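## Task

Put plate M06 properly into the nest it is currently resting on, flat within the locators, with its well A1 at the nest corner labelled A1; it must stay seated without the robot holding it, and the gripper must release it and move away at the end.

## Robot and tools

Robot: a single four-axis SCARA-style arm (scara4) with one parallel gripper that always stays level. Joints from base outward: lift (prismatic, 0.000 to 0.550 m), shoulder (-2.000 to 2.000 rad), elbow (-2.800 to 2.800 rad), wrist yaw (-12.566 to 12.566 rad). The gripper cannot tilt; it only translates and turns about its vertical axis. Keep the elbow angle at least 0.4 rad away from 0, otherwise the arm may fold and fault.

Scene setup: six nests N1 to N6, each carrying one of plates M06, M09, M60, M90, M66, M69, none seated. Only the ID labels reveal which plate sits on which nest. Well A1 is at the plate's clipped corner. Seated means lying flat inside the nest's locators. Other plates must not be shifted, rotated or tilted even slightly. A drop of a few millimetres when placing the target plate is fine; a longer fall is not. Nothing may leave the table.

Frames: the scene frame has its origin on the tabletop beneath the arm base, +z up, +y to the left when facing along +x. Results report end_effector_position (metres) and end_effector_quat_wxyz in that frame; the reported position may be slightly wrong, more so at long reach. The commanded point (link pinch) is midway between the two rubber pads, 2 to 3 cm behind the fingertips. Gripper axes: fingers point along gripper +x, and close/open along gripper y.

Motion rows. Every motion argument is a single row of 5 numbers, each within [-1, 1], in the order dx, dy, dz, rz, opening. dx, dy, dz, rz are an offset (not a pose) expressed in the gripper's own axes, measured from the gripper's measured pose; 1.0 equals 0.6 m for translation and 180 degrees for rz. rz turns about gripper z, positive from +x toward +y. opening is absolute, not an offset: +1 is fully open (0.140 m), -1 is closed (pads still 0.066 m apart). Full open to closed takes about 0.6 s or more.

execute_actions(actions): actions is a list of actions; each action is a list of up to 15 rows, one row per control step of 1/30 s. If fewer than 15 rows are given, the last row is repeated to fill 15 steps. Each row's offset is taken from the measured pose at the start of that action, not from the prior row. For a call's first action, the reference is the last pose a result in this scene reported. An empty list just returns the current state and images.

move(target, speed, blocking): target is one row as above, offset from the pose in the latest result of this scene that gave one. The gripper follows a straight path lasting 0.5 to 10 s (cut off at 10 s). speed is the path's top speed in m/s, 0.002 to 0.5, default 0.25; rotation is capped at twice that value in rad/s. The path ignores obstacles; faster contact and targets set deeper past contact push harder. The opening is applied when the move starts. blocking=false returns after 0.5 s while the arm keeps going; until a result shows the move ended, further rows and moves are refused, so use wait or stop. The result adds a move: line giving the ending (done, off_target, moving, held, fault), acting limits (paced = pose clipped; held = a check blocked steps, after which the arm may speed up well beyond speed) and distance from target.

wait(seconds): 0 to 10; lets the simulation run with the last command held, returning early if a running move ends. stop(): brakes a running move; it needs room, more when fast; fingers keep moving. zoom_image(camera, region): camera is cam_wrist; region is [x0, y0, x1, y1] pixels in the 504x504 image, origin top-left, at most 504 by 504. finished_scene(scene): ends the current scene (give its number) irreversibly and reports whether the task was met, then begins the next scene. Answering without a tool call ends everything.

Controller behaviour: each step the command is limited to within 70 mm and 16 degrees of the measured pose, then damped inverse kinematics drives the joints. Long motions may need several actions; after an action the arm stops at the last clipped pose. Hand target in results is the current drive goal. A pose unreachable line means the clearance check altered or blocked the command. Because offsets come from the measured pose, repeating a small offset into something rigid does not press harder, but into something yielding it goes further. Joints share speed limits and reverse together.

Result lines: Joint positions lists lift, shoulder, elbow, wrist yaw, then pad gap in m. grip_measured is finger opening on the command scale (readings may be off by up to about 1 mm consistently). To hold something, command about 0.04 below grip_measured; less grips gently. Pad force limit about 18 N; a fast close can squeeze harder.

Camera: cam_wrist, 504x504, fovy 70.459 degrees, K=[[356.84, 0, 251.803], [0, 356.84, 252.046], [0, 0, 1]], mounted on the hand looking forward and down (optical +z forward, +x image right, +y image down).

Hazards: load limits lift 56.4 N, shoulder 8.46 N m, elbow 4.23 N m, wrist yaw 1.41 N m (including a carried plate's weight); reaching one causes a 10 s stop and skips the rest of the call. Holding a load heats motors: MOTOR HOT from 85 °C, and at 100 °C an OVER-TEMPERATURE FAULT brakes the arm until it cools. Avoid drops, slips, slams, hard impacts and strong pushes; release the plate and back off before ending a scene.

Each tool is called after "Emit:" in YAML: its name, and indented under it one key for each argument.

## Session

Emit:
execute_actions:
  actions: []

Scene clock: 0.00 s.
end_effector_position=(+0.4314, -0.2134, +0.2796) grip_measured=+0.98 end_effector_quat_wxyz=(+0.987, +0.000, +0.000, -0.162)
Joint positions: [ 0.275  0.049  0.815 -1.189  0.139]
Hand target: +0.431, -0.213, +0.280; +0.987, +0.000, +0.000, -0.162

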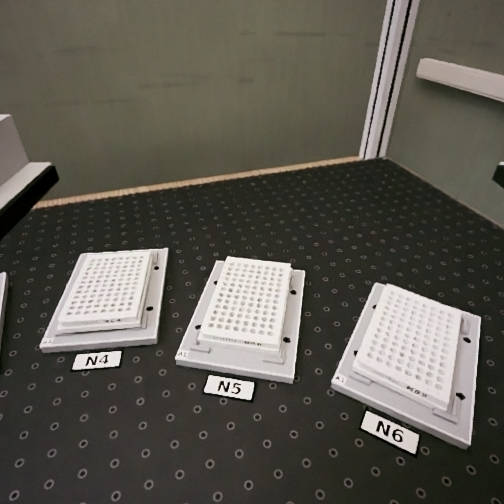

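Emit:
zoom_image:
  camera: "cam_wrist"
  region: [30,240,310,400]

Emit:
zoom_image:
  camera: "cam_wrist"
  region: [310,270,504,460]

Region (30, 240, 310, 400) of cam_wrist's 504x504 image, scaled by 1.800, with more detail than that image has; it fills the top 288 rows of this view, and the rest is white.

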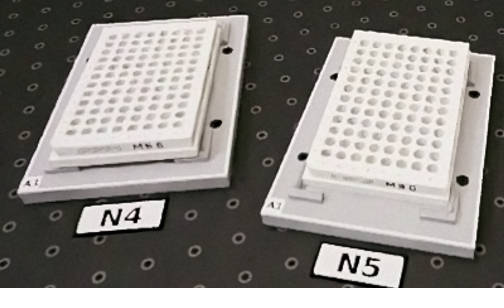

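Region (310, 270, 504, 460) of cam_wrist's 504x504 image, scaled by 2.598, with more detail than that image has; it fills the top 494 rows of this view, and the rest is white.

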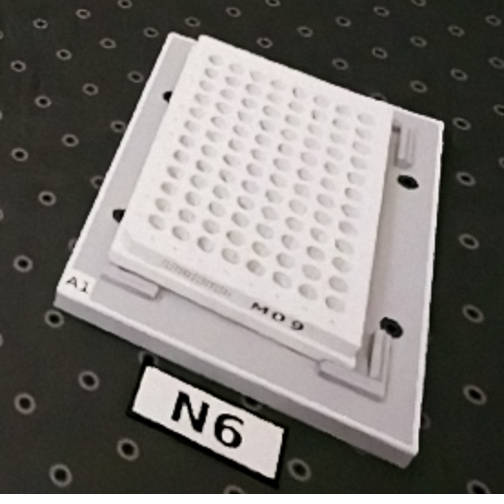

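Emit:
move:
  target: [-0.04,0.5,-0.06,0.24,1]
  speed: 0.4

Emit:
zoom_image:
  camera: "cam_wrist"
  region: [0,220,270,420]

Emit:
zoom_image:
  camera: "cam_wrist"
  region: [234,220,504,440]

Scene clock: 1.83 s.
end_effector_position=(+0.5043, +0.0788, +0.2436) grip_measured=+0.98 end_effector_quat_wxyz=(+0.977, +0.000, +0.000, +0.213)
Joint positions: [ 0.239  1.095  0.788 -1.453  0.139]
Hand target: +0.504, +0.079, +0.244; +0.977, +0.000, +0.000, +0.213
Off the commanded pose: 0.000 m, 0 deg.
move: done

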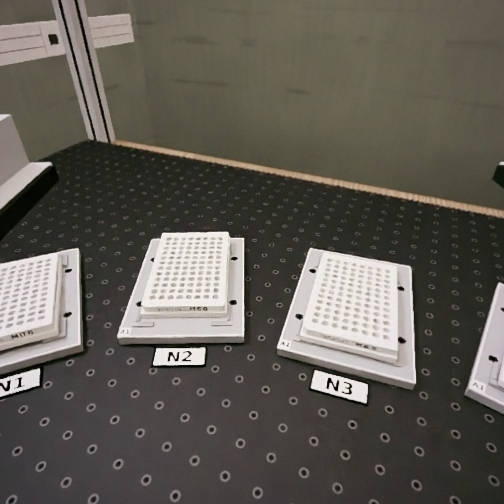

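Region (0, 220, 270, 420) of cam_wrist's 504x504 image, scaled by 1.867, with more detail than that image has; it fills the top 373 rows of this view, and the rest is white.

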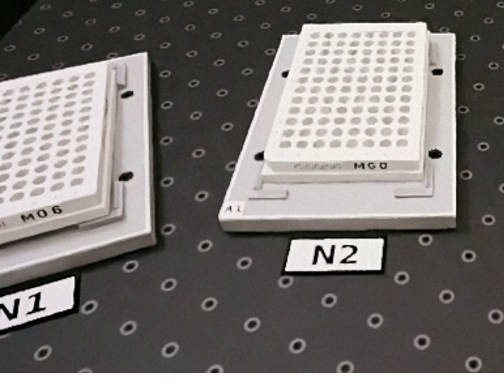

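Region (234, 220, 504, 440) of cam_wrist's 504x504 image, scaled by 1.867, with more detail than that image has; it fills the top 411 rows of this view, and the rest is white.

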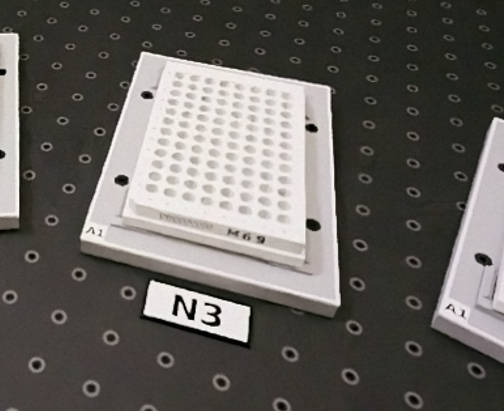

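Emit:
move:
  target: [0.21,0.382,-0.251,0.12,-0.2]
  speed: 0.4

Scene clock: 3.20 s.
end_effector_position=(+0.5230, +0.3398, +0.0929) grip_measured=-0.20 end_effector_quat_wxyz=(+0.920, +0.000, +0.000, +0.393)
Joint positions: [ 0.088  1.518  1.452 -2.163  0.096]
Hand target: +0.523, +0.340, +0.093; +0.920, +0.000, +0.000, +0.393
Off the commanded pose: 0.000 m, 0 deg.
move: done

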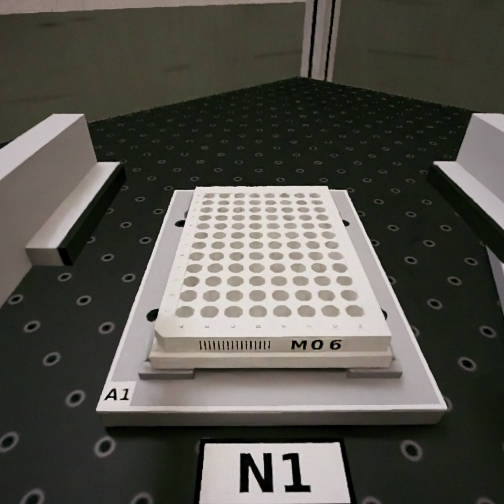

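Emit:
move:
  target: [0.092,0.002,-0.06,0,-0.1]
  speed: 0.15

Emit:
move:
  target: [0,0,-0.04,0,-0.25]
  speed: 0.05

Emit:
execute_actions:
  actions:
    - [[0,0,0,0,-0.57]]
    - [[0,0,0.001,0,-0.57]]
    - [[0.007,0,0,0,-0.57]]

Emit:
execute_actions:
  actions:
    - [[0,0,0,0,-0.2]]
    - [[0,0,0.04,0,-0.2]]
    - [[-0.1,0,0.06,0,-0.2]]
    - [[0,0,0,0,-0.2]]

Scene clock: 4.23 s.
end_effector_position=(+0.5602, +0.3806, +0.0568) grip_measured=-0.10 end_effector_quat_wxyz=(+0.920, +0.000, +0.000, +0.393)
Joint positions: [ 0.052  1.397  1.76  -2.349  0.099]
Hand target: +0.560, +0.381, +0.057; +0.920, +0.000, +0.000, +0.393
Off the commanded pose: 0.000 m, 0 deg.
move: done

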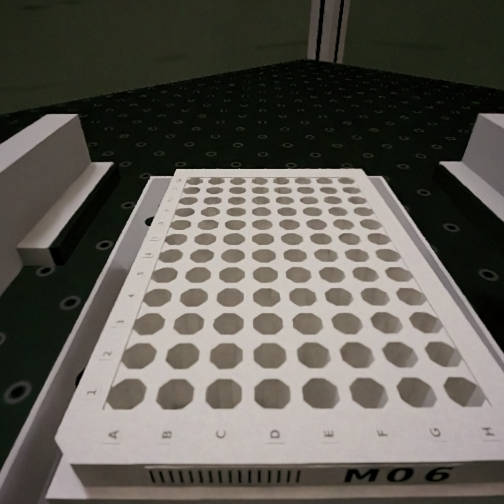

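Scene clock: 4.97 s.
end_effector_position=(+0.5602, +0.3806, +0.0327) grip_measured=-0.25 end_effector_quat_wxyz=(+0.920, +0.000, +0.000, +0.393)
Joint positions: [ 0.028  1.397  1.76  -2.349  0.094]
Hand target: +0.560, +0.381, +0.033; +0.920, +0.000, +0.000, +0.393
Off the commanded pose: 0.000 m, 0 deg.
move: done

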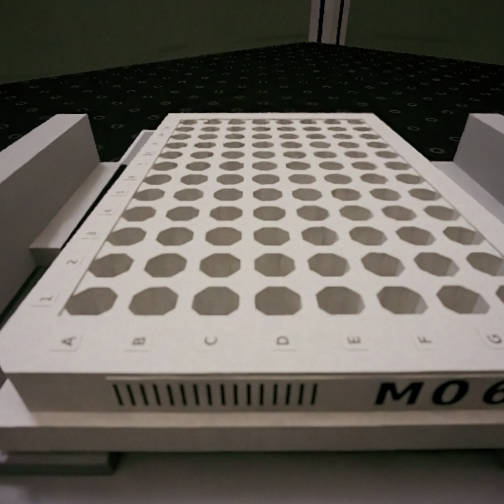

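Scene clock: 6.47 s.
end_effector_position=(+0.5630, +0.3837, +0.0333) grip_measured=-0.51 end_effector_quat_wxyz=(+0.919, +0.000, +0.000, +0.393)
Joint positions: [ 0.028  1.386  1.786 -2.364  0.084]
Hand target: +0.563, +0.384, +0.033; +0.920, +0.000, +0.000, +0.393
Off the commanded pose: 0.000 m, 0 deg.

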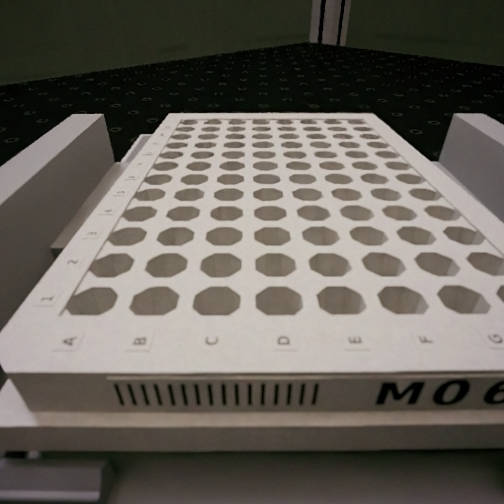

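Scene clock: 8.47 s.
end_effector_position=(+0.5216, +0.3402, +0.0935) grip_measured=-0.20 end_effector_quat_wxyz=(+0.920, +0.000, +0.000, +0.393)
Joint positions: [ 0.088  1.523  1.448 -2.164  0.096]
Hand target: +0.522, +0.340, +0.093; +0.920, +0.000, +0.000, +0.393
Off the commanded pose: 0.000 m, 0 deg.

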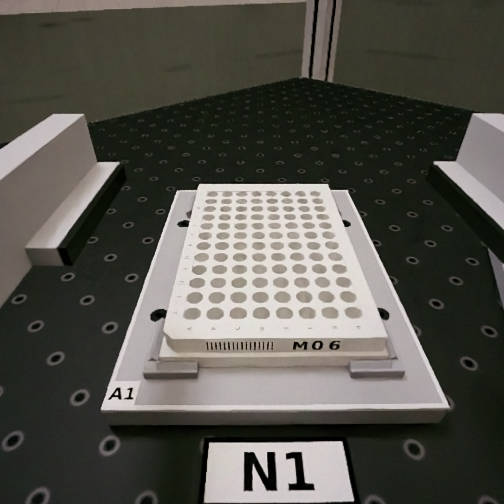

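Emit:
finished_scene:
  scene: 2

The scene is finished: the task was done.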